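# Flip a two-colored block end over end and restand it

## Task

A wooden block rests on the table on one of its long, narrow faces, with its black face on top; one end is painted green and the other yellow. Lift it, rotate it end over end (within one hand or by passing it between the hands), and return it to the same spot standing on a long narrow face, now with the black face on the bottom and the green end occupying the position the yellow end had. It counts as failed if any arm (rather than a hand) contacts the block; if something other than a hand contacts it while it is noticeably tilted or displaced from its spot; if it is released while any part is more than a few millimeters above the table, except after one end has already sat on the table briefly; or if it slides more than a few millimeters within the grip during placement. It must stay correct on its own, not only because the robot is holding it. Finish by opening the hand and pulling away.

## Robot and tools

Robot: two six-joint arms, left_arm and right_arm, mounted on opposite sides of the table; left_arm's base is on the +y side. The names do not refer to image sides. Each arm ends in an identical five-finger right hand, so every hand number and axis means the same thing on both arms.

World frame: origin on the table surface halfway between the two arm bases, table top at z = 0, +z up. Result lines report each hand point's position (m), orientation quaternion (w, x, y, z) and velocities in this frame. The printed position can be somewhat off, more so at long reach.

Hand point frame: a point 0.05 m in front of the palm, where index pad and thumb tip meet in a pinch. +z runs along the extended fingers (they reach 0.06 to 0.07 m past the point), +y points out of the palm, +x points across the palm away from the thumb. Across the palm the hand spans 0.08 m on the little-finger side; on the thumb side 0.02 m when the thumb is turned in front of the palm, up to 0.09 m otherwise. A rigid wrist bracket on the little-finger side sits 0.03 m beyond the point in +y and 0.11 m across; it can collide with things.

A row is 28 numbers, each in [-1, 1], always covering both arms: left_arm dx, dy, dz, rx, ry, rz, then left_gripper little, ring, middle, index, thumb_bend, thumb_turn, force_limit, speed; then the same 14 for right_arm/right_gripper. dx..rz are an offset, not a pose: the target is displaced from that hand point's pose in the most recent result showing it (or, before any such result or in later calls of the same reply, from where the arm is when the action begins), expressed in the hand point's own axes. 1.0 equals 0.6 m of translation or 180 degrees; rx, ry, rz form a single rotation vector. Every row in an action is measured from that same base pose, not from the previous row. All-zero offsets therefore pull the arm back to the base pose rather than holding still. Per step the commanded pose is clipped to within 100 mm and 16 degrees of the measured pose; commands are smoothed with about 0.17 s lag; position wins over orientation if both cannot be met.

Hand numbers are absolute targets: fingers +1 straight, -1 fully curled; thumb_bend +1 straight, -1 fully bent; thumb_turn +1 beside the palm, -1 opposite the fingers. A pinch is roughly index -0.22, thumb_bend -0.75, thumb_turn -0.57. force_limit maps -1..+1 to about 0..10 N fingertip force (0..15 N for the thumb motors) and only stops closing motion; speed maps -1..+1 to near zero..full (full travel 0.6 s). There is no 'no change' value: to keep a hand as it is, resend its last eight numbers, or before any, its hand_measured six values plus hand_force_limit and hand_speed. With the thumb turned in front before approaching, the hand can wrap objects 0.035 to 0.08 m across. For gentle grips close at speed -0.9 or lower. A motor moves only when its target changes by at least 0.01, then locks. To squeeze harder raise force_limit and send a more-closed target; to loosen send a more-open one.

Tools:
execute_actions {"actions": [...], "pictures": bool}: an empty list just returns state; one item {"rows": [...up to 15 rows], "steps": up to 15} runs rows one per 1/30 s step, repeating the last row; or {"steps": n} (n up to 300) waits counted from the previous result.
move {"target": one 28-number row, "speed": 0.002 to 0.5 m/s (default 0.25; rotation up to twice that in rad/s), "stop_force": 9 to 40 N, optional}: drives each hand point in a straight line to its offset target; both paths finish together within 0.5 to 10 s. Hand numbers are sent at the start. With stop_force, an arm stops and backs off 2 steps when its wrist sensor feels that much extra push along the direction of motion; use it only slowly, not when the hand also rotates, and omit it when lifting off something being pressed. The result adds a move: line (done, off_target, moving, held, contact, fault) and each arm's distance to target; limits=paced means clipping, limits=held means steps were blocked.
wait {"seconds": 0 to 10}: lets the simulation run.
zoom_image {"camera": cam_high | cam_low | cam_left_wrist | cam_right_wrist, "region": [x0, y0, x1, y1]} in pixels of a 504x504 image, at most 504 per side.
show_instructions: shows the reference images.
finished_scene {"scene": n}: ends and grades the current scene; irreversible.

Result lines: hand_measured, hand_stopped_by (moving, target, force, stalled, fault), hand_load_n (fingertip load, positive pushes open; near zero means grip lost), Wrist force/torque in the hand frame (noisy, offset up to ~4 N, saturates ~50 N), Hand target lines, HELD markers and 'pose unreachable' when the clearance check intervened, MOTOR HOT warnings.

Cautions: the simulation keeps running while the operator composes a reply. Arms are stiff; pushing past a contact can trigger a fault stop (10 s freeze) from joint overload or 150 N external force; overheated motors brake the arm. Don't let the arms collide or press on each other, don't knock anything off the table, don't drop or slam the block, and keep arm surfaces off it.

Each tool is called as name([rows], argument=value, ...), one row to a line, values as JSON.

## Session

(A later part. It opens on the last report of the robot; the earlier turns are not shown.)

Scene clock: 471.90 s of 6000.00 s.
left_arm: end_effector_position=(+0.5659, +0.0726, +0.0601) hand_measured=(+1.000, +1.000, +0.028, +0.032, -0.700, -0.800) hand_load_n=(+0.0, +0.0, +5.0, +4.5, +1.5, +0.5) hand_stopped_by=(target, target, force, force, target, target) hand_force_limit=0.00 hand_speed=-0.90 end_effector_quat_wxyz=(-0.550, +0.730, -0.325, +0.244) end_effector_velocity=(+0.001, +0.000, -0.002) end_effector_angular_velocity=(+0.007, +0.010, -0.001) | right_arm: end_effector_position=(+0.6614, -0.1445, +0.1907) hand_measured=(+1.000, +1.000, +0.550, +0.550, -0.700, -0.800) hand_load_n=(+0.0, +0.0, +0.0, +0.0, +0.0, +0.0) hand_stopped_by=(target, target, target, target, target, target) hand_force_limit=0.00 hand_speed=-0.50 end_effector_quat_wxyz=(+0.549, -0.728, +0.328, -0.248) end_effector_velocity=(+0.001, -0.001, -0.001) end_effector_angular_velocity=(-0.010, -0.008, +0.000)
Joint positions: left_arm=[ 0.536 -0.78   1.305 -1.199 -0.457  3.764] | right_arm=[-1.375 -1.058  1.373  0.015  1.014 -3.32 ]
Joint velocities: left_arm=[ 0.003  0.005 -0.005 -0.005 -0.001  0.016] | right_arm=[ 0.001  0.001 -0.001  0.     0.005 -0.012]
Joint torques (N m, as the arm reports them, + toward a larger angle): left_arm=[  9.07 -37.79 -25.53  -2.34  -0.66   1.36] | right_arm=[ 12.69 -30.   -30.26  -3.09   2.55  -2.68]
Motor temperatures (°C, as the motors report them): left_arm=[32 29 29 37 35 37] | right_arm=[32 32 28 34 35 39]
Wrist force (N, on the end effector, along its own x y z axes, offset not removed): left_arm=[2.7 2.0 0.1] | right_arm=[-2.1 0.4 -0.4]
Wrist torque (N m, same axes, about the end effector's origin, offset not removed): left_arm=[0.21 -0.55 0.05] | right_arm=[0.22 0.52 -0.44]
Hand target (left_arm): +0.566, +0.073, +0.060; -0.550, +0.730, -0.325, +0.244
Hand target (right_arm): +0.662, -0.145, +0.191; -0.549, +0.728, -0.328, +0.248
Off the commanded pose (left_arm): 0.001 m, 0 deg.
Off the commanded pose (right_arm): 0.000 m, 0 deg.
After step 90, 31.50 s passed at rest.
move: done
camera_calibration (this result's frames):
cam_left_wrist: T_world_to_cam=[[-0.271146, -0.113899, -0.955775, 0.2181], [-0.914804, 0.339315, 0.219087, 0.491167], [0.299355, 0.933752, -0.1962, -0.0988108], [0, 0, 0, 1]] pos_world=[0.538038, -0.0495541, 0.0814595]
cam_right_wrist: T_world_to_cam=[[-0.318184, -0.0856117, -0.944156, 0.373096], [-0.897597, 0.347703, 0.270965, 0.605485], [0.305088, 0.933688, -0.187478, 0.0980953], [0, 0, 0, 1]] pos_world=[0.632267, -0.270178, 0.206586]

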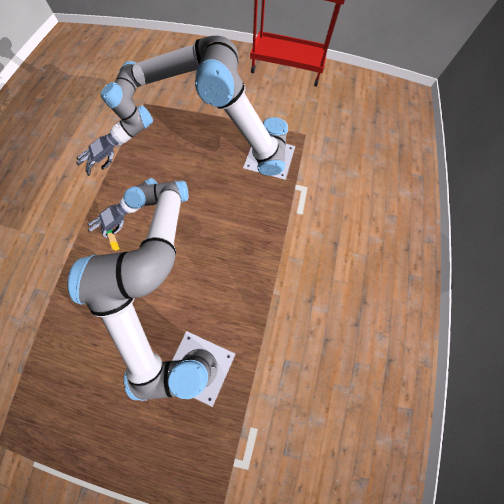

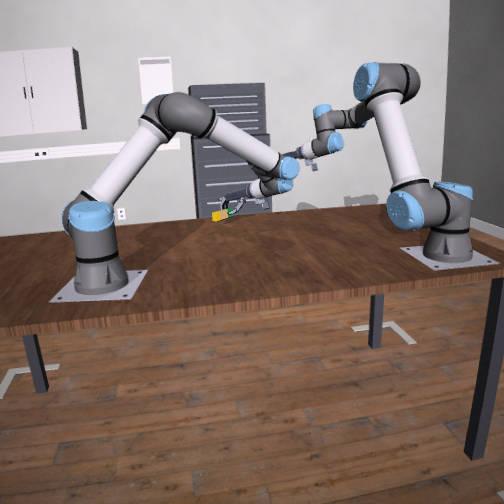

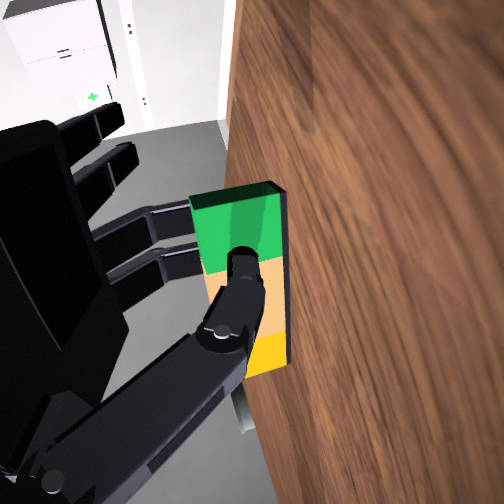

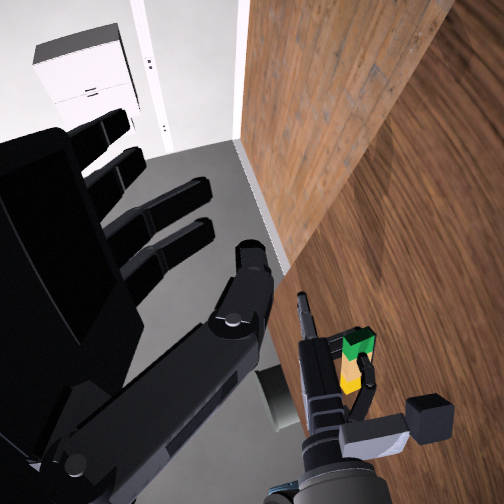

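execute_actions(actions=[])

Scene clock: 492.13 s of 6000.00 s.
left_arm: end_effector_position=(+0.5660, +0.0727, +0.0599) hand_measured=(+1.000, +1.000, +0.028, +0.032, -0.700, -0.800) hand_load_n=(+0.0, +0.0, +5.0, +4.5, +1.5, +0.5) hand_stopped_by=(target, target, force, force, target, target) hand_force_limit=0.00 hand_speed=-0.90 end_effector_quat_wxyz=(-0.550, +0.730, -0.325, +0.244) end_effector_velocity=(+0.000, +0.000, -0.000) end_effector_angular_velocity=(+0.001, -0.000, +0.000) | right_arm: end_effector_position=(+0.6615, -0.1446, +0.1906) hand_measured=(+1.000, +1.000, +0.550, +0.550, -0.700, -0.800) hand_load_n=(+0.0, +0.0, +0.0, +0.0, +0.0, +0.0) hand_stopped_by=(target, target, target, target, target, target) hand_force_limit=0.00 hand_speed=-0.50 end_effector_quat_wxyz=(+0.549, -0.728, +0.328, -0.248) end_effector_velocity=(+0.000, -0.000, +0.000) end_effector_angular_velocity=(-0.000, -0.002, -0.000)
Joint positions: left_arm=[ 0.536 -0.779  1.305 -1.2   -0.457  3.765] | right_arm=[-1.375 -1.058  1.373  0.015  1.014 -3.321]
Joint velocities: left_arm=[ 0.     0.     0.     0.001  0.    -0.001] | right_arm=[-0.     0.     0.    -0.002  0.    -0.   ]
Joint torques (N m, as the arm reports them, + toward a larger angle): left_arm=[  9.5  -37.6  -27.25  -2.8   -0.81   1.3 ] | right_arm=[ 10.34 -30.87 -29.27  -3.05   2.22  -2.7 ]
Motor temperatures (°C, as the motors report them): left_arm=[32 29 29 37 35 37] | right_arm=[32 32 28 34 35 39]
Wrist force (N, on the end effector, along its own x y z axes, offset not removed): left_arm=[-0.2 -0.1 0.1] | right_arm=[-1.2 1.4 -0.1]
Wrist torque (N m, same axes, about the end effector's origin, offset not removed): left_arm=[-0.16 -0.20 -0.13] | right_arm=[0.39 0.32 -0.38]
Hand target (left_arm): +0.566, +0.073, +0.060; -0.550, +0.730, -0.325, +0.244
Hand target (right_arm): +0.662, -0.145, +0.191; -0.549, +0.728, -0.328, +0.248
Off the commanded pose (left_arm): 0.001 m, 0 deg.
Off the commanded pose (right_arm): 0.000 m, 0 deg.
Steps of this call (steps 1 to 90: nothing new was sent; then 17.23 s passed at rest). Readings (end_effector_position | what the end effector reports):
1: left_arm (+0.5659, +0.0727, +0.0600) | right_arm (+0.6615, -0.1445, +0.1907) | left_arm hand_measured=(+1.000, +1.000, +0.028, +0.032, -0.700, -0.800) hand_load_n=(+0.0, +0.0, +5.0, +4.5, +1.5, +0.5) hand_stopped_by=(target, target, force, force, target, target) hand_force_limit=0.00 hand_speed=-0.90 | right_arm hand_measured=(+1.000, +1.000, +0.550, +0.550, -0.700, -0.800) hand_load_n=(+0.0, +0.0, +0.0, +0.0, +0.0, +0.0) hand_stopped_by=(target, target, target, target, target, target) hand_force_limit=0.00 hand_speed=-0.50
2: left_arm (+0.5659, +0.0727, +0.0600) | right_arm (+0.6615, -0.1445, +0.1907) | left_arm hand_measured=(+1.000, +1.000, +0.028, +0.032, -0.700, -0.800) hand_load_n=(+0.0, +0.0, +5.0, +4.5, +1.5, +0.5) hand_stopped_by=(target, target, force, force, target, target) hand_force_limit=0.00 hand_speed=-0.90 | right_arm hand_measured=(+1.000, +1.000, +0.550, +0.550, -0.700, -0.800) hand_load_n=(+0.0, +0.0, +0.0, +0.0, +0.0, +0.0) hand_stopped_by=(target, target, target, target, target, target) hand_force_limit=0.00 hand_speed=-0.50
4: left_arm (+0.5660, +0.0727, +0.0600) | right_arm (+0.6615, -0.1445, +0.1906) | left_arm hand_measured=(+1.000, +1.000, +0.028, +0.032, -0.700, -0.800) hand_load_n=(+0.0, +0.0, +5.0, +4.5, +1.5, +0.5) hand_stopped_by=(target, target, force, force, target, target) hand_force_limit=0.00 hand_speed=-0.90 | right_arm hand_measured=(+1.000, +1.000, +0.550, +0.550, -0.700, -0.800) hand_load_n=(+0.0, +0.0, +0.0, +0.0, +0.0, +0.0) hand_stopped_by=(target, target, target, target, target, target) hand_force_limit=0.00 hand_speed=-0.50
8: left_arm (+0.5660, +0.0727, +0.0599) | right_arm (+0.6615, -0.1446, +0.1906) | left_arm hand_measured=(+1.000, +1.000, +0.028, +0.032, -0.700, -0.800) hand_load_n=(+0.0, +0.0, +5.0, +4.5, +1.5, +0.5) hand_stopped_by=(target, target, force, force, target, target) hand_force_limit=0.00 hand_speed=-0.90 | right_arm hand_measured=(+1.000, +1.000, +0.550, +0.550, -0.700, -0.800) hand_load_n=(+0.0, +0.0, +0.0, +0.0, +0.0, +0.0) hand_stopped_by=(target, target, target, target, target, target) hand_force_limit=0.00 hand_speed=-0.50
90: the state above
camera_calibration (this result's frames):
cam_left_wrist: T_world_to_cam=[[-0.272127, -0.113113, -0.95559, 0.218446], [-0.914559, 0.339194, 0.220292, 0.491113], [0.299212, 0.933891, -0.195752, -0.0988721], [0, 0, 0, 1]] pos_world=[0.538181, -0.0495379, 0.0812014]
cam_right_wrist: T_world_to_cam=[[-0.317451, -0.0865164, -0.94432, 0.372484], [-0.897806, 0.347964, 0.269935, 0.606], [0.305236, 0.933507, -0.188137, 0.0980876], [0, 0, 0, 1]] pos_world=[0.632376, -0.270206, 0.206617]

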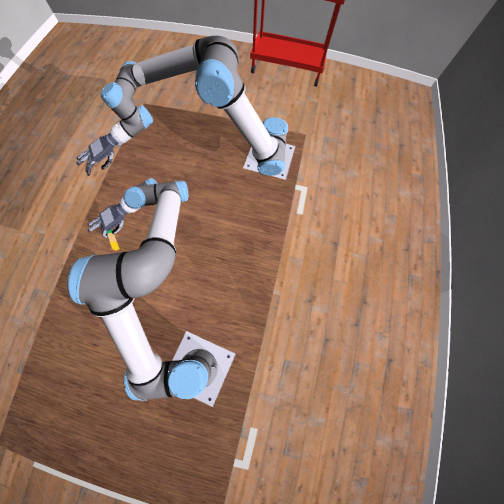

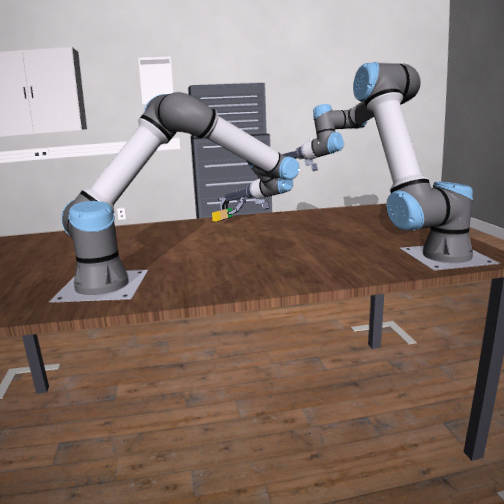

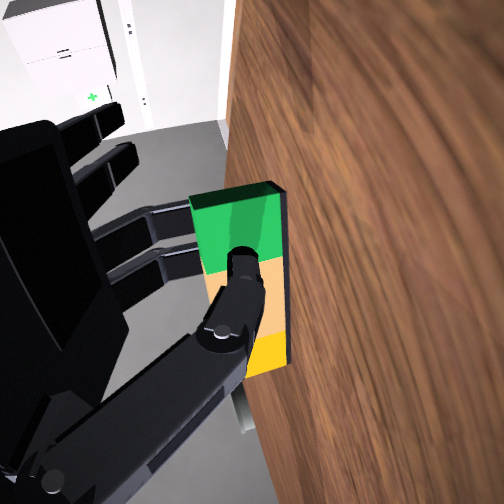

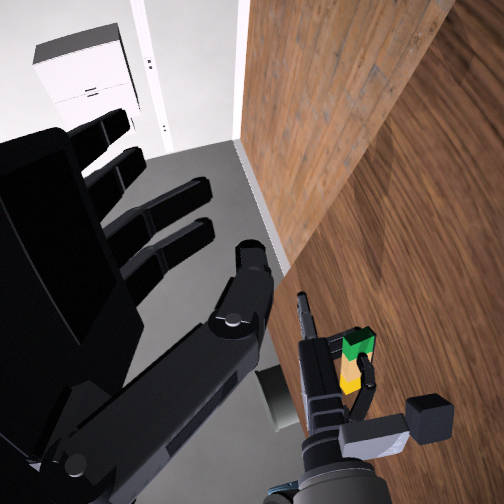

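move(target=[0,0.0433,0.0124,0,0,0,1,1,-0.35,-0.35,-0.7,-0.8,0.0,-0.9, 0,0,0,0,0,0,1,1,0.55,0.55,-0.7,-0.8,0.0,-0.5], speed=0.03)

zoom_image(camera="cam_right_wrist", region=[340,305,430,395])

zoom_image(camera="cam_high", region=[90,215,150,265])

zoom_image(camera="cam_low", region=[190,200,270,250])

Scene clock: 502.47 s of 6000.00 s.
left_arm: end_effector_position=(+0.5660, +0.0727, +0.0331) hand_measured=(+1.000, +1.000, +0.028, +0.032, -0.700, -0.800) hand_load_n=(+0.0, +0.0, +5.0, +4.5, +1.5, +0.5) hand_stopped_by=(target, target, force, force, target, target) hand_force_limit=0.00 hand_speed=-0.90 end_effector_quat_wxyz=(-0.550, +0.730, -0.325, +0.244) end_effector_velocity=(-0.000, +0.000, -0.002) end_effector_angular_velocity=(+0.000, -0.000, -0.001) | right_arm: end_effector_position=(+0.6615, -0.1446, +0.1906) hand_measured=(+1.000, +1.000, +0.550, +0.550, -0.700, -0.800) hand_load_n=(+0.0, +0.0, +0.0, +0.0, +0.0, +0.0) hand_stopped_by=(target, target, target, target, target, target) hand_force_limit=0.00 hand_speed=-0.50 end_effector_quat_wxyz=(+0.549, -0.728, +0.328, -0.248) end_effector_velocity=(+0.000, -0.000, +0.000) end_effector_angular_velocity=(-0.000, -0.002, -0.000)
Joint positions: left_arm=[ 0.536 -0.745  1.319 -1.248 -0.457  3.765] | right_arm=[-1.375 -1.058  1.373  0.015  1.014 -3.321]
Joint velocities: left_arm=[-0.001  0.003  0.002 -0.004  0.    -0.001] | right_arm=[-0.    -0.     0.    -0.001 -0.    -0.001]
Joint torques (N m, as the arm reports them, + toward a larger angle): left_arm=[  4.82 -40.24  -9.41  -2.75   0.17   0.55] | right_arm=[  9.61 -29.84 -28.1   -3.04   2.17  -2.61]
Motor temperatures (°C, as the motors report them): left_arm=[32 29 29 37 35 37] | right_arm=[32 32 28 34 35 39]
Wrist force (N, on the end effector, along its own x y z axes, offset not removed): left_arm=[1.2 1.9 0.5] | right_arm=[-3.2 1.3 0.2]
Wrist torque (N m, same axes, about the end effector's origin, offset not removed): left_arm=[0.00 -0.39 0.04] | right_arm=[0.28 0.71 -0.47]
Hand target (left_arm): +0.566, +0.073, +0.033; -0.550, +0.730, -0.325, +0.244
Hand target (right_arm): +0.662, -0.145, +0.191; -0.549, +0.728, -0.328, +0.248
Off the commanded pose (left_arm): 0.000 m, 0 deg.
Off the commanded pose (right_arm): 0.000 m, 0 deg.
After step 90, 6.10 s passed at rest.
move: done
camera_calibration (this result's frames):
cam_left_wrist: T_world_to_cam=[[-0.272013, -0.113243, -0.955607, 0.19278], [-0.914609, 0.33915, 0.220153, 0.497065], [0.299163, 0.933892, -0.195827, -0.104074], [0, 0, 0, 1]] pos_world=[0.538194, -0.0495551, 0.0544112]
cam_right_wrist: T_world_to_cam=[[-0.317451, -0.0865163, -0.94432, 0.372484], [-0.897806, 0.347965, 0.269935, 0.606], [0.305236, 0.933507, -0.188137, 0.0980875], [0, 0, 0, 1]] pos_world=[0.632376, -0.270206, 0.206618]

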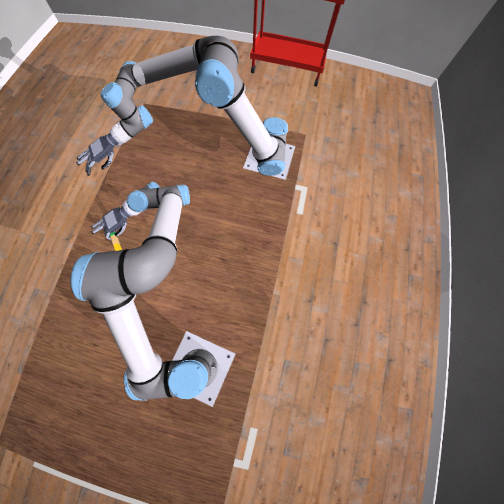

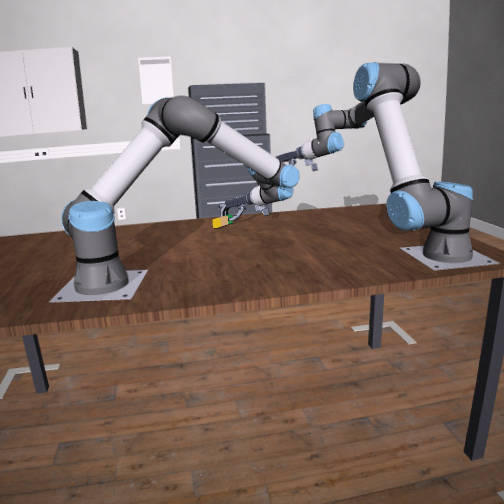

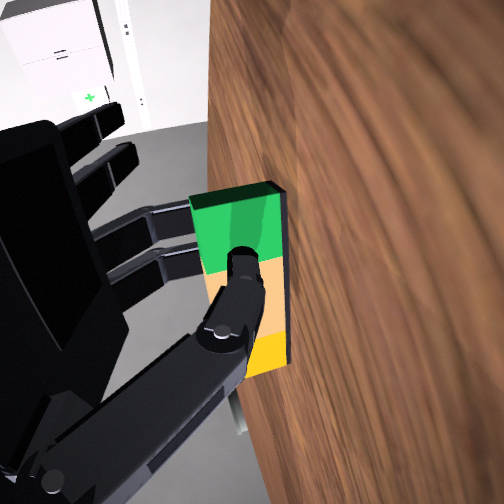

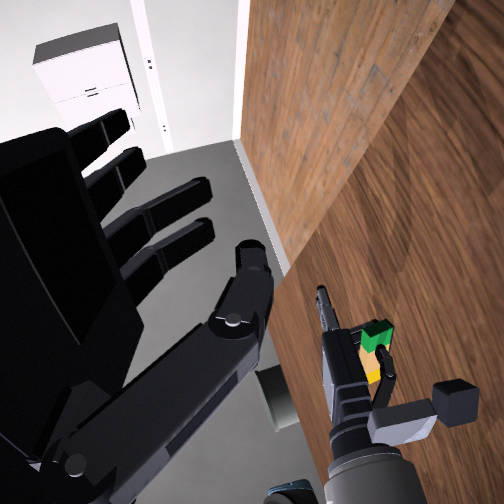

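Region (340, 305, 430, 395) of cam_right_wrist's 504x504 image, scaled by 5.600, with more detail than that image has.

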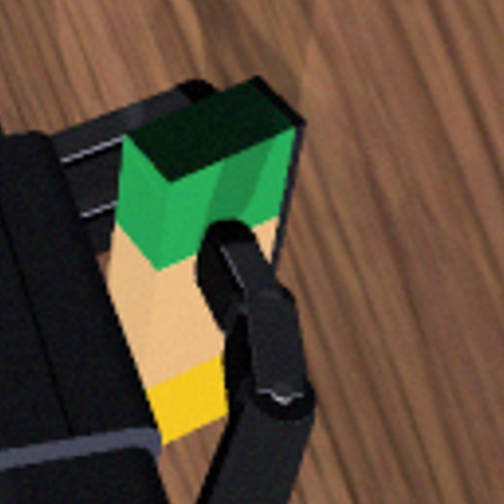

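Region (90, 215, 150, 265) of cam_high's 504x504 image, scaled by 8.400, with more detail than that image has.

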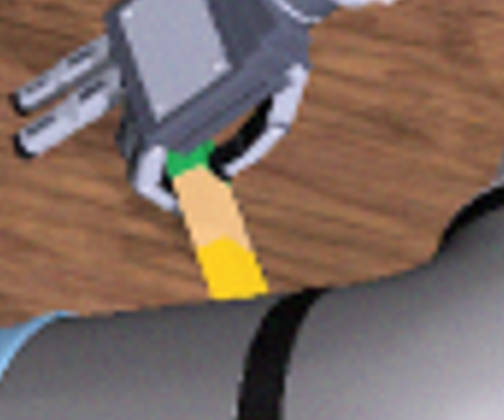

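Region (190, 200, 270, 250) of cam_low's 504x504 image, scaled by 6.300, with more detail than that image has; it fills the top 315 rows of this view, and the rest is white.

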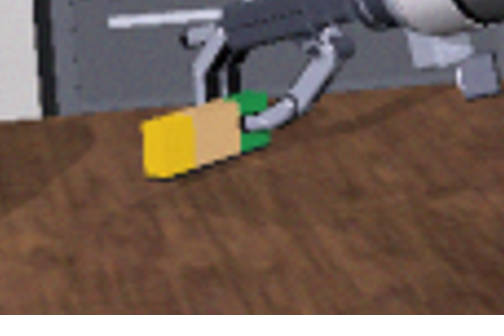

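move(target=[0,0.0112,0.0032,0,0,0,1,1,-0.35,-0.35,-0.7,-0.8,0.0,-0.9, 0,0,0,0,0,0,1,1,0.55,0.55,-0.7,-0.8,0.0,-0.5], speed=0.01)

zoom_image(camera="cam_right_wrist", region=[340,305,430,395])

zoom_image(camera="cam_low", region=[190,200,270,250])

Scene clock: 514.70 s of 6000.00 s.
left_arm: end_effector_position=(+0.5660, +0.0727, +0.0263) hand_measured=(+1.000, +1.000, +0.028, +0.032, -0.700, -0.800) hand_load_n=(+0.0, +0.0, +5.0, +4.5, +1.5, +0.5) hand_stopped_by=(target, target, force, force, target, target) hand_force_limit=0.00 hand_speed=-0.90 end_effector_quat_wxyz=(-0.550, +0.730, -0.325, +0.244) end_effector_velocity=(-0.000, +0.000, -0.002) end_effector_angular_velocity=(+0.002, +0.001, +0.000) | right_arm: end_effector_position=(+0.6615, -0.1446, +0.1906) hand_measured=(+1.000, +1.000, +0.550, +0.550, -0.700, -0.800) hand_load_n=(+0.0, +0.0, +0.0, +0.0, +0.0, +0.0) hand_stopped_by=(target, target, target, target, target, target) hand_force_limit=0.00 hand_speed=-0.50 end_effector_quat_wxyz=(+0.549, -0.728, +0.328, -0.248) end_effector_velocity=(-0.000, -0.000, -0.000) end_effector_angular_velocity=(-0.001, +0.001, -0.000)
Joint positions: left_arm=[ 0.536 -0.736  1.322 -1.26  -0.457  3.765] | right_arm=[-1.375 -1.058  1.373  0.015  1.014 -3.321]
Joint velocities: left_arm=[-0.     0.003  0.002 -0.003 -0.    -0.   ] | right_arm=[-0.     0.     0.     0.001  0.    -0.   ]
Joint torques (N m, as the arm reports them, + toward a larger angle): left_arm=[  6.61 -39.19  -9.85  -2.82   0.29  -1.25] | right_arm=[ 10.75 -30.57 -28.95  -2.82   2.05  -2.58]
Motor temperatures (°C, as the motors report them): left_arm=[32 29 29 37 35 37] | right_arm=[32 32 28 34 35 39]
Wrist force (N, on the end effector, along its own x y z axes, offset not removed): left_arm=[1.2 3.4 0.4] | right_arm=[-2.0 -0.4 0.5]
Wrist torque (N m, same axes, about the end effector's origin, offset not removed): left_arm=[0.31 -0.28 -0.04] | right_arm=[-0.04 0.53 -0.41]
Hand target (left_arm): +0.566, +0.073, +0.026; -0.550, +0.730, -0.325, +0.244
Hand target (right_arm): +0.662, -0.145, +0.191; -0.549, +0.728, -0.328, +0.248
Off the commanded pose (left_arm): 0.000 m, 0 deg.
Off the commanded pose (right_arm): 0.000 m, 0 deg.
After step 90, 8.33 s passed at rest.
move: done
camera_calibration (this result's frames):
cam_left_wrist: T_world_to_cam=[[-0.271999, -0.113217, -0.955614, 0.186291], [-0.91461, 0.339151, 0.220147, 0.49857], [0.299173, 0.933894, -0.195798, -0.105411], [0, 0, 0, 1]] pos_world=[0.538204, -0.0495564, 0.0476241]
cam_right_wrist: T_world_to_cam=[[-0.317451, -0.0865164, -0.94432, 0.372484], [-0.897806, 0.347964, 0.269935, 0.606], [0.305236, 0.933507, -0.188137, 0.0980876], [0, 0, 0, 1]] pos_world=[0.632376, -0.270206, 0.206618]

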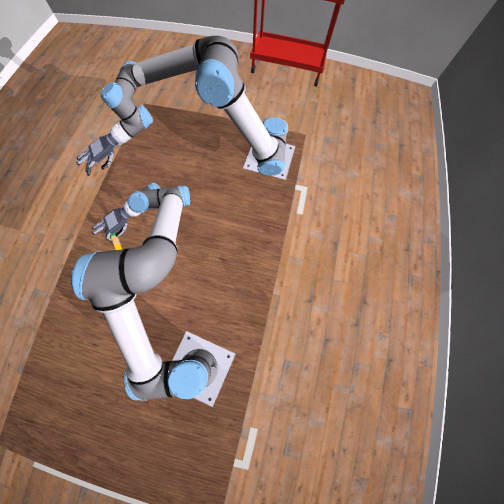

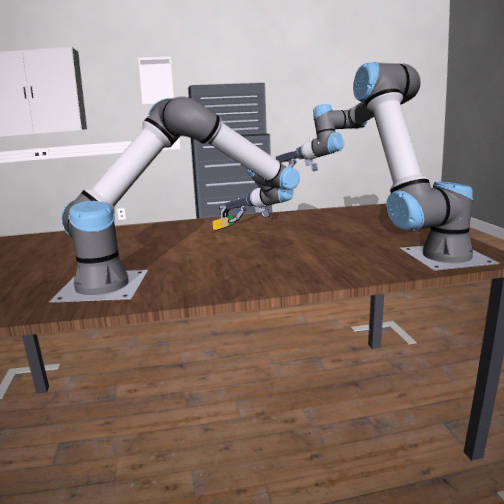

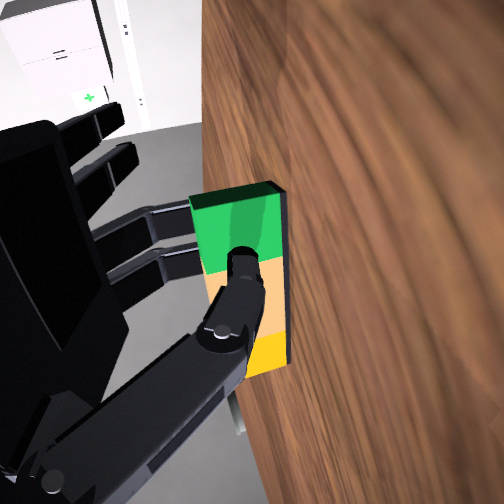

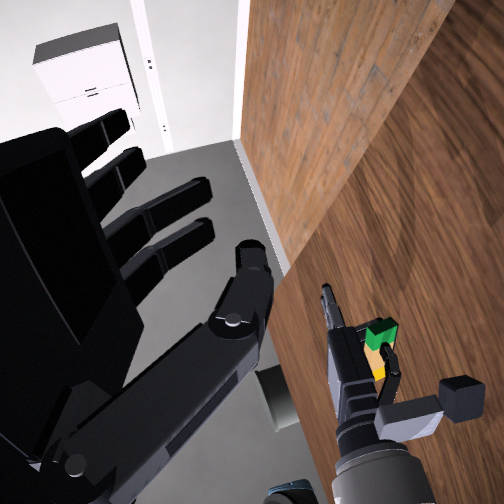

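Region (340, 305, 430, 395) of cam_right_wrist's 504x504 image, scaled by 5.600, with more detail than that image has.

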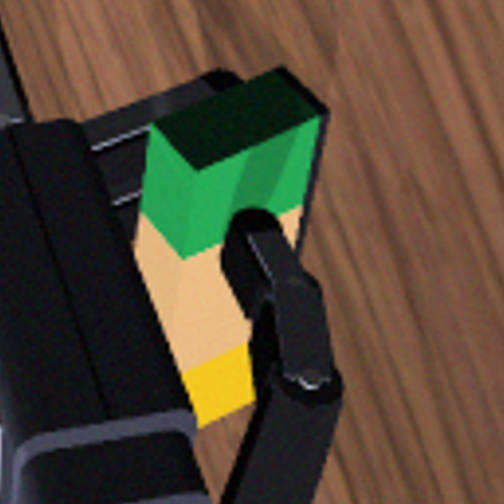

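Region (190, 200, 270, 250) of cam_low's 504x504 image, scaled by 6.300, with more detail than that image has; it fills the top 315 rows of this view, and the rest is white.

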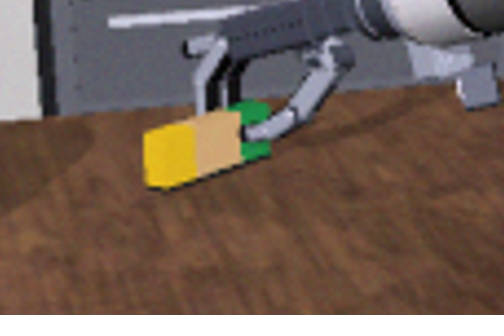

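move(target=[0,0.0043,0.0012,0,0,0,1,1,-0.35,-0.35,-0.7,-0.8,0.0,-0.9, 0,0,0,0,0,0,1,1,0.55,0.55,-0.7,-0.8,0.0,-0.5], speed=0.003)

zoom_image(camera="cam_right_wrist", region=[340,305,430,395])

Scene clock: 521.03 s of 6000.00 s.
left_arm: end_effector_position=(+0.5660, +0.0726, +0.0237) hand_measured=(+1.000, +1.000, +0.028, +0.032, -0.700, -0.800) hand_load_n=(+0.0, +0.0, +5.0, +4.5, +1.5, +0.5) hand_stopped_by=(target, target, force, force, target, target) hand_force_limit=0.00 hand_speed=-0.90 end_effector_quat_wxyz=(-0.550, +0.730, -0.325, +0.244) end_effector_velocity=(-0.000, +0.000, -0.000) end_effector_angular_velocity=(+0.001, +0.001, -0.000) | right_arm: end_effector_position=(+0.6615, -0.1446, +0.1906) hand_measured=(+1.000, +1.000, +0.550, +0.550, -0.700, -0.800) hand_load_n=(+0.0, +0.0, +0.0, +0.0, +0.0, +0.0) hand_stopped_by=(target, target, target, target, target, target) hand_force_limit=0.00 hand_speed=-0.50 end_effector_quat_wxyz=(+0.549, -0.728, +0.328, -0.248) end_effector_velocity=(-0.000, +0.000, -0.000) end_effector_angular_velocity=(-0.002, -0.001, +0.001)
Joint positions: left_arm=[ 0.536 -0.733  1.323 -1.265 -0.457  3.765] | right_arm=[-1.375 -1.058  1.373  0.015  1.014 -3.321]
Joint velocities: left_arm=[-0.     0.001  0.    -0.001 -0.     0.001] | right_arm=[ 0.    -0.     0.     0.     0.    -0.002]
Joint torques (N m, as the arm reports them, + toward a larger angle): left_arm=[ -9.73 -39.72 -10.98  -2.6   -0.06  -1.64] | right_arm=[ 10.11 -30.9  -29.8   -3.     2.22  -2.51]
Motor temperatures (°C, as the motors report them): left_arm=[32 29 29 37 35 37] | right_arm=[32 32 28 34 35 39]
Wrist force (N, on the end effector, along its own x y z axes, offset not removed): left_arm=[1.8 1.6 2.0] | right_arm=[-1.9 0.8 0.0]
Wrist torque (N m, same axes, about the end effector's origin, offset not removed): left_arm=[0.01 -0.44 0.00] | right_arm=[0.16 0.47 -0.43]
Hand target (left_arm): +0.566, +0.073, +0.024; -0.550, +0.730, -0.325, +0.244
Hand target (right_arm): +0.662, -0.145, +0.191; -0.549, +0.728, -0.328, +0.248
Off the commanded pose (left_arm): 0.000 m, 0 deg.
Off the commanded pose (right_arm): 0.000 m, 0 deg.
After step 90, 2.30 s passed at rest.
move: done
camera_calibration (this result's frames):
cam_left_wrist: T_world_to_cam=[[-0.272008, -0.113215, -0.955612, 0.183789], [-0.914612, 0.339141, 0.220158, 0.499138], [0.299162, 0.933898, -0.195797, -0.105902], [0, 0, 0, 1]] pos_world=[0.538191, -0.0495685, 0.0450063]
cam_right_wrist: T_world_to_cam=[[-0.317451, -0.0865164, -0.94432, 0.372484], [-0.897806, 0.347964, 0.269935, 0.606], [0.305236, 0.933507, -0.188137, 0.0980876], [0, 0, 0, 1]] pos_world=[0.632376, -0.270206, 0.206617]

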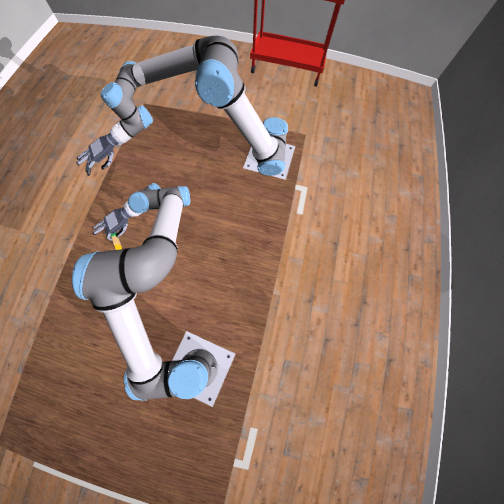

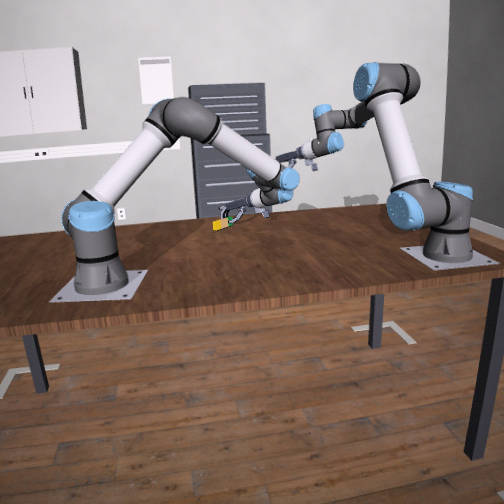

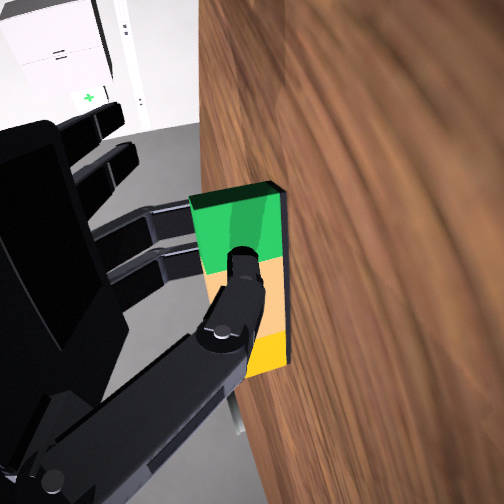

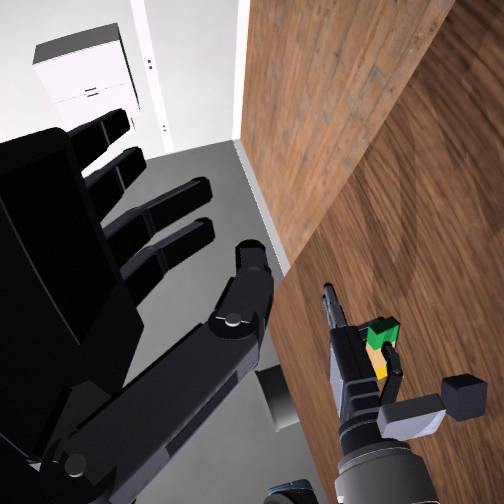

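Region (340, 305, 430, 395) of cam_right_wrist's 504x504 image, scaled by 5.600, with more detail than that image has.

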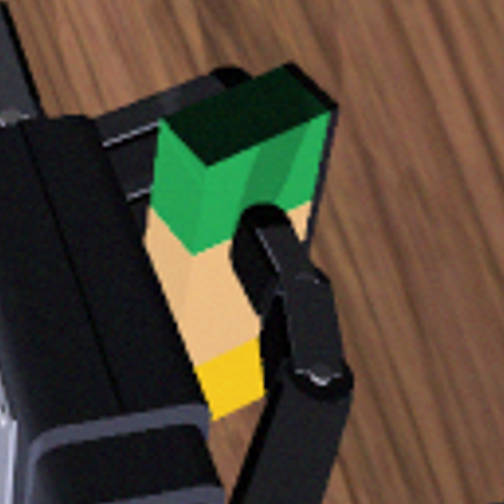

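move(target=[0,0.0019,0.00055,0,0,0,1,1,-0.35,-0.35,-0.7,-0.8,0.0,-0.9, 0,0,0,0,0,0,1,1,0.55,0.55,-0.7,-0.8,0.0,-0.5], speed=0.002)

Scene clock: 527.37 s of 6000.00 s.
left_arm: end_effector_position=(+0.5660, +0.0726, +0.0226) hand_measured=(+1.000, +1.000, +0.028, +0.032, -0.700, -0.800) hand_load_n=(+0.0, +0.0, +5.0, +4.5, +1.5, +0.5) hand_stopped_by=(target, target, force, force, target, target) hand_force_limit=0.00 hand_speed=-0.90 end_effector_quat_wxyz=(-0.550, +0.730, -0.325, +0.244) end_effector_velocity=(-0.000, +0.001, -0.001) end_effector_angular_velocity=(+0.002, +0.001, +0.001) | right_arm: end_effector_position=(+0.6615, -0.1446, +0.1906) hand_measured=(+1.000, +1.000, +0.550, +0.550, -0.700, -0.800) hand_load_n=(+0.0, +0.0, +0.0, +0.0, +0.0, +0.0) hand_stopped_by=(target, target, target, target, target, target) hand_force_limit=0.00 hand_speed=-0.50 end_effector_quat_wxyz=(+0.549, -0.728, +0.328, -0.248) end_effector_velocity=(+0.001, +0.000, +0.000) end_effector_angular_velocity=(+0.001, -0.002, -0.000)
Joint positions: left_arm=[ 0.536 -0.731  1.324 -1.267 -0.457  3.765] | right_arm=[-1.375 -1.058  1.373  0.015  1.014 -3.321]
Joint velocities: left_arm=[ 0.001 -0.     0.002  0.    -0.    -0.   ] | right_arm=[-0.    -0.    -0.    -0.003  0.     0.001]
Joint torques (N m, as the arm reports them, + toward a larger angle): left_arm=[ -7.8  -39.53 -10.43  -2.62   2.04  -1.28] | right_arm=[ 10.56 -30.08 -28.89  -3.     2.04  -2.51]
Motor temperatures (°C, as the motors report them): left_arm=[32 29 29 37 35 37] | right_arm=[32 32 28 34 35 39]
Wrist force (N, on the end effector, along its own x y z axes, offset not removed): left_arm=[1.5 1.6 1.6] | right_arm=[-1.4 0.7 0.4]
Wrist torque (N m, same axes, about the end effector's origin, offset not removed): left_arm=[-0.02 -0.45 -0.11] | right_arm=[0.20 0.43 -0.43]
Hand target (left_arm): +0.566, +0.073, +0.023; -0.550, +0.730, -0.325, +0.244
Hand target (right_arm): +0.662, -0.145, +0.191; -0.549, +0.728, -0.328, +0.248
Off the commanded pose (left_arm): 0.000 m, 0 deg.
Off the commanded pose (right_arm): 0.000 m, 0 deg.
After step 90, 2.57 s passed at rest.
move: done
camera_calibration (this result's frames):
cam_left_wrist: T_world_to_cam=[[-0.271999, -0.113213, -0.955615, 0.182691], [-0.914611, 0.339149, 0.220149, 0.499392], [0.299172, 0.933896, -0.195794, -0.106131], [0, 0, 0, 1]] pos_world=[0.538193, -0.0495703, 0.0438614]
cam_right_wrist: T_world_to_cam=[[-0.317451, -0.0865164, -0.94432, 0.372484], [-0.897806, 0.347964, 0.269935, 0.606], [0.305236, 0.933507, -0.188137, 0.0980876], [0, 0, 0, 1]] pos_world=[0.632376, -0.270206, 0.206617]

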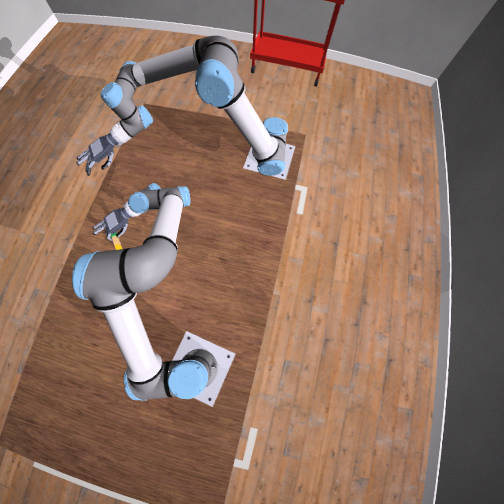

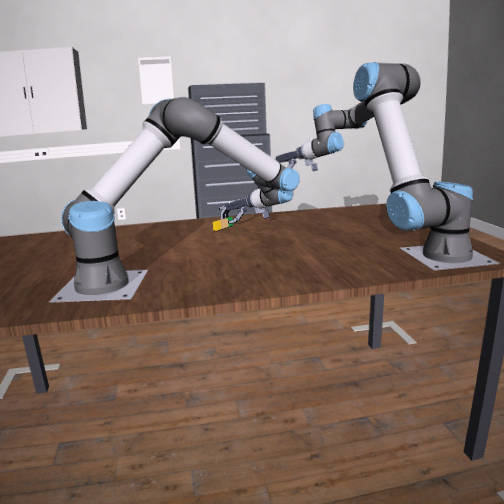

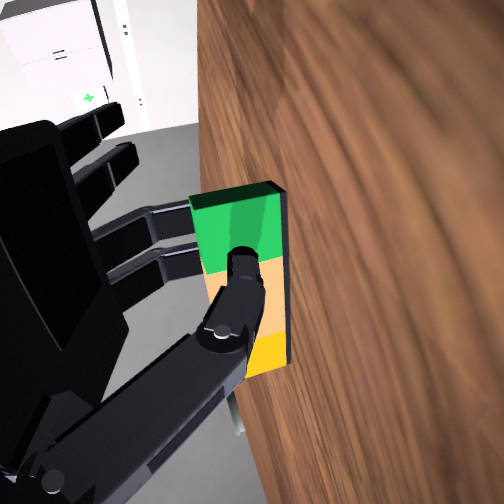

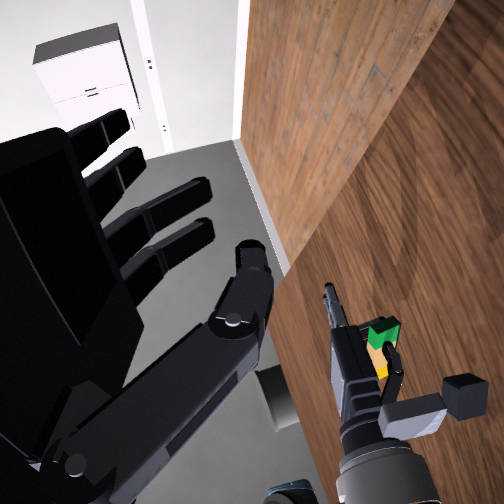

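move(target=[0,0.0016,0.00046,0,0,0,1,1,-0.35,-0.35,-0.7,-0.8,0.0,-0.9, 0,0,0,0,0,0,1,1,0.55,0.55,-0.7,-0.8,0.0,-0.5], speed=0.002)

zoom_image(camera="cam_right_wrist", region=[340,305,430,395])

Scene clock: 533.73 s of 6000.00 s.
left_arm: end_effector_position=(+0.5660, +0.0726, +0.0216) hand_measured=(+1.000, +1.000, +0.028, +0.032, -0.700, -0.800) hand_load_n=(+0.0, +0.0, +5.0, +4.5, +1.0, +0.5) hand_stopped_by=(target, target, force, force, target, target) hand_force_limit=0.00 hand_speed=-0.90 end_effector_quat_wxyz=(-0.550, +0.730, -0.325, +0.244) end_effector_velocity=(+0.000, +0.000, -0.001) end_effector_angular_velocity=(+0.000, -0.000, +0.000) | right_arm: end_effector_position=(+0.6615, -0.1446, +0.1906) hand_measured=(+1.000, +1.000, +0.550, +0.550, -0.700, -0.800) hand_load_n=(+0.0, +0.0, +0.0, +0.0, +0.0, +0.0) hand_stopped_by=(target, target, target, target, target, target) hand_force_limit=0.00 hand_speed=-0.50 end_effector_quat_wxyz=(+0.549, -0.728, +0.328, -0.248) end_effector_velocity=(+0.001, -0.000, +0.000) end_effector_angular_velocity=(-0.000, -0.002, +0.000)
Joint positions: left_arm=[ 0.536 -0.73   1.324 -1.269 -0.457  3.765] | right_arm=[-1.375 -1.058  1.373  0.015  1.014 -3.321]
Joint velocities: left_arm=[ 0.     0.001  0.001 -0.001 -0.    -0.   ] | right_arm=[-0.    -0.    -0.    -0.002 -0.    -0.001]
Joint torques (N m, as the arm reports them, + toward a larger angle): left_arm=[ -0.55 -38.41 -10.42  -2.96  -0.45  -0.32] | right_arm=[  9.89 -29.85 -29.45  -3.13   2.07  -2.69]
Motor temperatures (°C, as the motors report them): left_arm=[32 29 29 37 35 37] | right_arm=[32 32 28 34 35 39]
Wrist force (N, on the end effector, along its own x y z axes, offset not removed): left_arm=[1.3 0.4 0.6] | right_arm=[-1.7 1.3 0.4]
Wrist torque (N m, same axes, about the end effector's origin, offset not removed): left_arm=[0.13 -0.42 -0.04] | right_arm=[0.23 0.39 -0.40]
Hand target (left_arm): +0.566, +0.073, +0.022; -0.550, +0.730, -0.325, +0.244
Hand target (right_arm): +0.662, -0.145, +0.191; -0.549, +0.728, -0.328, +0.248
Off the commanded pose (left_arm): 0.000 m, 0 deg.
Off the commanded pose (right_arm): 0.000 m, 0 deg.
After step 90, 2.67 s passed at rest.
move: done
camera_calibration (this result's frames):
cam_left_wrist: T_world_to_cam=[[-0.272002, -0.11322, -0.955613, 0.181785], [-0.914612, 0.339144, 0.22015, 0.499602], [0.299165, 0.933896, -0.1958, -0.106311], [0, 0, 0, 1]] pos_world=[0.538192, -0.0495713, 0.0429124]
cam_right_wrist: T_world_to_cam=[[-0.317451, -0.0865164, -0.94432, 0.372484], [-0.897806, 0.347964, 0.269935, 0.606], [0.305236, 0.933507, -0.188137, 0.0980876], [0, 0, 0, 1]] pos_world=[0.632376, -0.270206, 0.206617]

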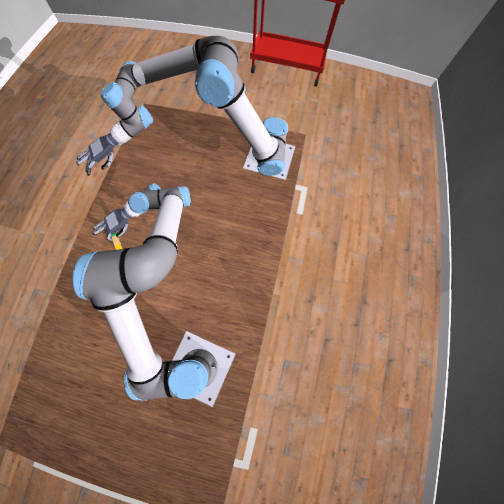

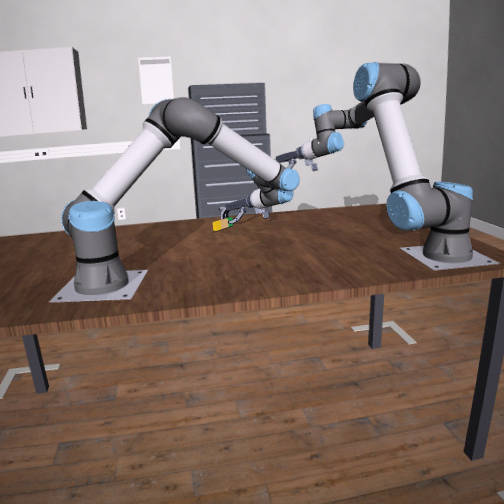

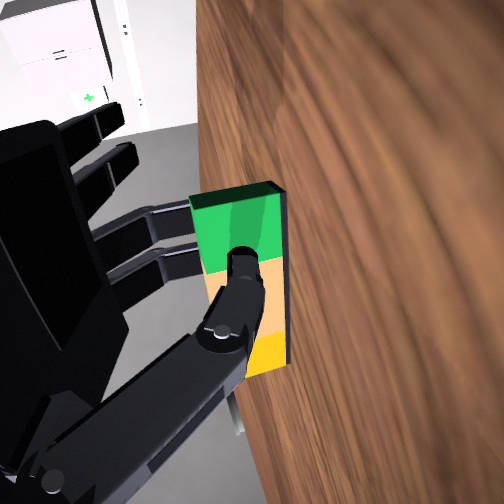

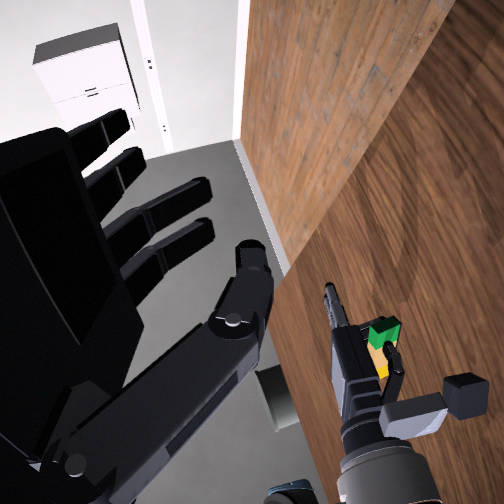

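Region (340, 305, 430, 395) of cam_right_wrist's 504x504 image, scaled by 5.600, with more detail than that image has.

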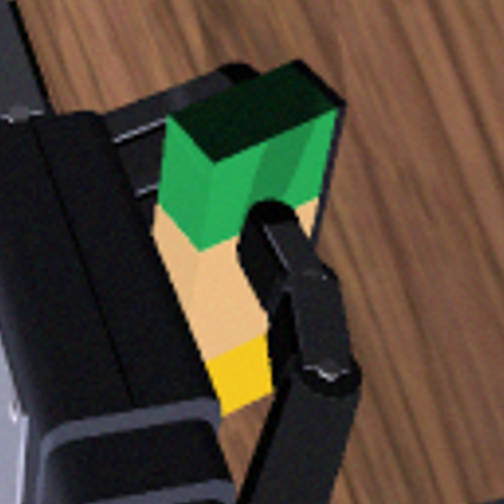

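move(target=[0,0.0012,0.00035,0,0,0,1,1,-0.35,-0.35,-0.7,-0.8,0.0,-0.9, 0,0,0,0,0,0,1,1,0.55,0.55,-0.7,-0.8,0.0,-0.5], speed=0.002)

zoom_image(camera="cam_low", region=[190,200,270,250])

Scene clock: 540.87 s of 6000.00 s.
left_arm: end_effector_position=(+0.5660, +0.0726, +0.0209) hand_measured=(+1.000, +1.000, +0.028, +0.032, -0.700, -0.800) hand_load_n=(+0.0, +0.0, +5.0, +5.5, -1.0, +1.0) hand_stopped_by=(target, target, force, force, target, target) hand_force_limit=0.00 hand_speed=-0.90 end_effector_quat_wxyz=(-0.550, +0.730, -0.325, +0.244) end_effector_velocity=(+0.000, +0.001, -0.001) end_effector_angular_velocity=(+0.002, +0.001, +0.001) | right_arm: end_effector_position=(+0.6615, -0.1446, +0.1906) hand_measured=(+1.000, +1.000, +0.550, +0.550, -0.700, -0.800) hand_load_n=(+0.0, +0.0, +0.0, +0.0, +0.0, +0.0) hand_stopped_by=(target, target, target, target, target, target) hand_force_limit=0.00 hand_speed=-0.50 end_effector_quat_wxyz=(+0.549, -0.728, +0.328, -0.248) end_effector_velocity=(+0.000, -0.000, +0.000) end_effector_angular_velocity=(-0.000, -0.001, +0.000)
Joint positions: left_arm=[ 0.536 -0.729  1.325 -1.27  -0.457  3.765] | right_arm=[-1.375 -1.058  1.373  0.015  1.014 -3.321]
Joint velocities: left_arm=[ 0.001  0.     0.001 -0.    -0.     0.001] | right_arm=[-0.  0. -0. -0. -0. -0.]
Joint torques (N m, as the arm reports them, + toward a larger angle): left_arm=[  1.88 -29.63  -6.25  -3.81   0.45  -0.43] | right_arm=[  9.27 -29.3  -28.89  -2.91   2.23  -2.54]
Motor temperatures (°C, as the motors report them): left_arm=[32 29 29 37 35 37] | right_arm=[32 32 28 34 35 39]
Wrist force (N, on the end effector, along its own x y z axes, offset not removed): left_arm=[-2.3 -12.6 -3.2] | right_arm=[-1.9 1.4 0.5]
Wrist torque (N m, same axes, about the end effector's origin, offset not removed): left_arm=[0.15 -0.17 -0.21] | right_arm=[0.24 0.50 -0.44]
Hand target (left_arm): +0.566, +0.073, +0.021; -0.550, +0.730, -0.325, +0.244
Hand target (right_arm): +0.662, -0.145, +0.191; -0.549, +0.728, -0.328, +0.248
Off the commanded pose (left_arm): 0.000 m, 0 deg.
Off the commanded pose (right_arm): 0.000 m, 0 deg.
After step 90, 3.43 s passed at rest.
move: done
camera_calibration (this result's frames):
cam_left_wrist: T_world_to_cam=[[-0.271963, -0.113273, -0.955618, 0.181117], [-0.914614, 0.339178, 0.22009, 0.499766], [0.299195, 0.933878, -0.195845, -0.106449], [0, 0, 0, 1]] pos_world=[0.538199, -0.0495837, 0.0422382]
cam_right_wrist: T_world_to_cam=[[-0.317451, -0.0865164, -0.94432, 0.372484], [-0.897806, 0.347964, 0.269935, 0.606], [0.305236, 0.933507, -0.188137, 0.0980876], [0, 0, 0, 1]] pos_world=[0.632376, -0.270206, 0.206618]

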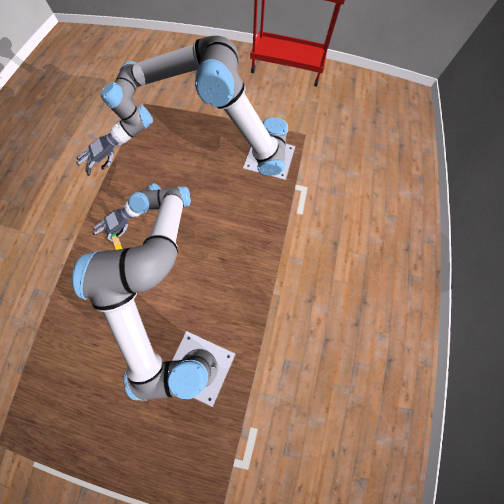

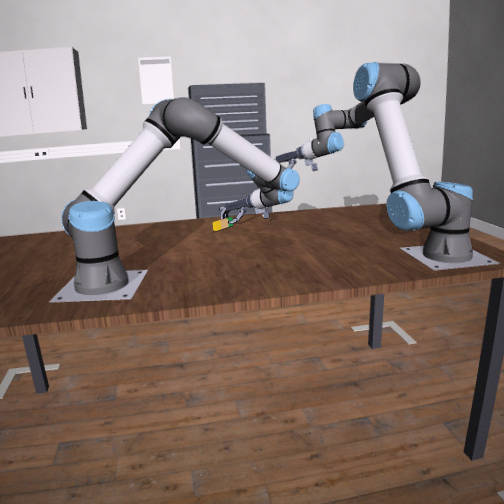

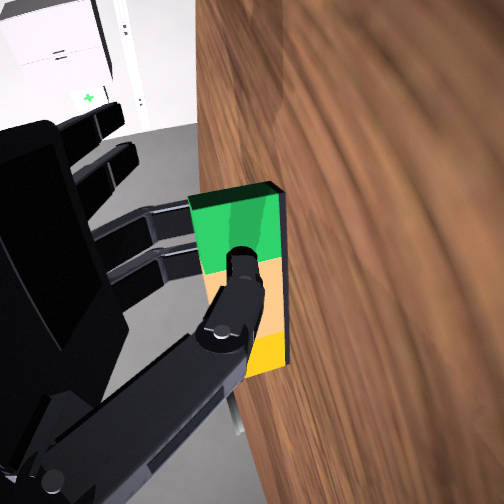

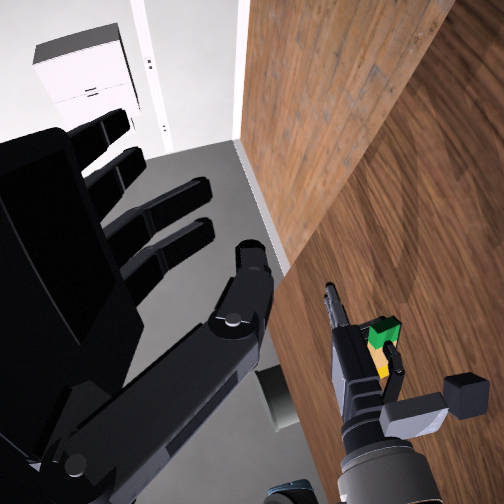

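Region (190, 200, 270, 250) of cam_low's 504x504 image, scaled by 6.300, with more detail than that image has; it fills the top 315 rows of this view, and the rest is white.

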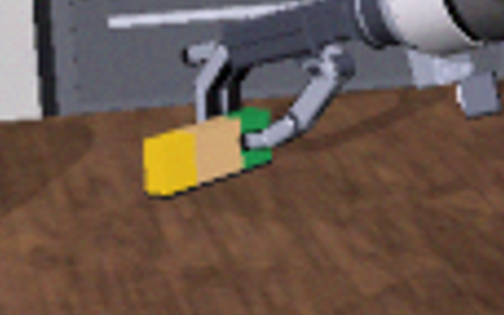

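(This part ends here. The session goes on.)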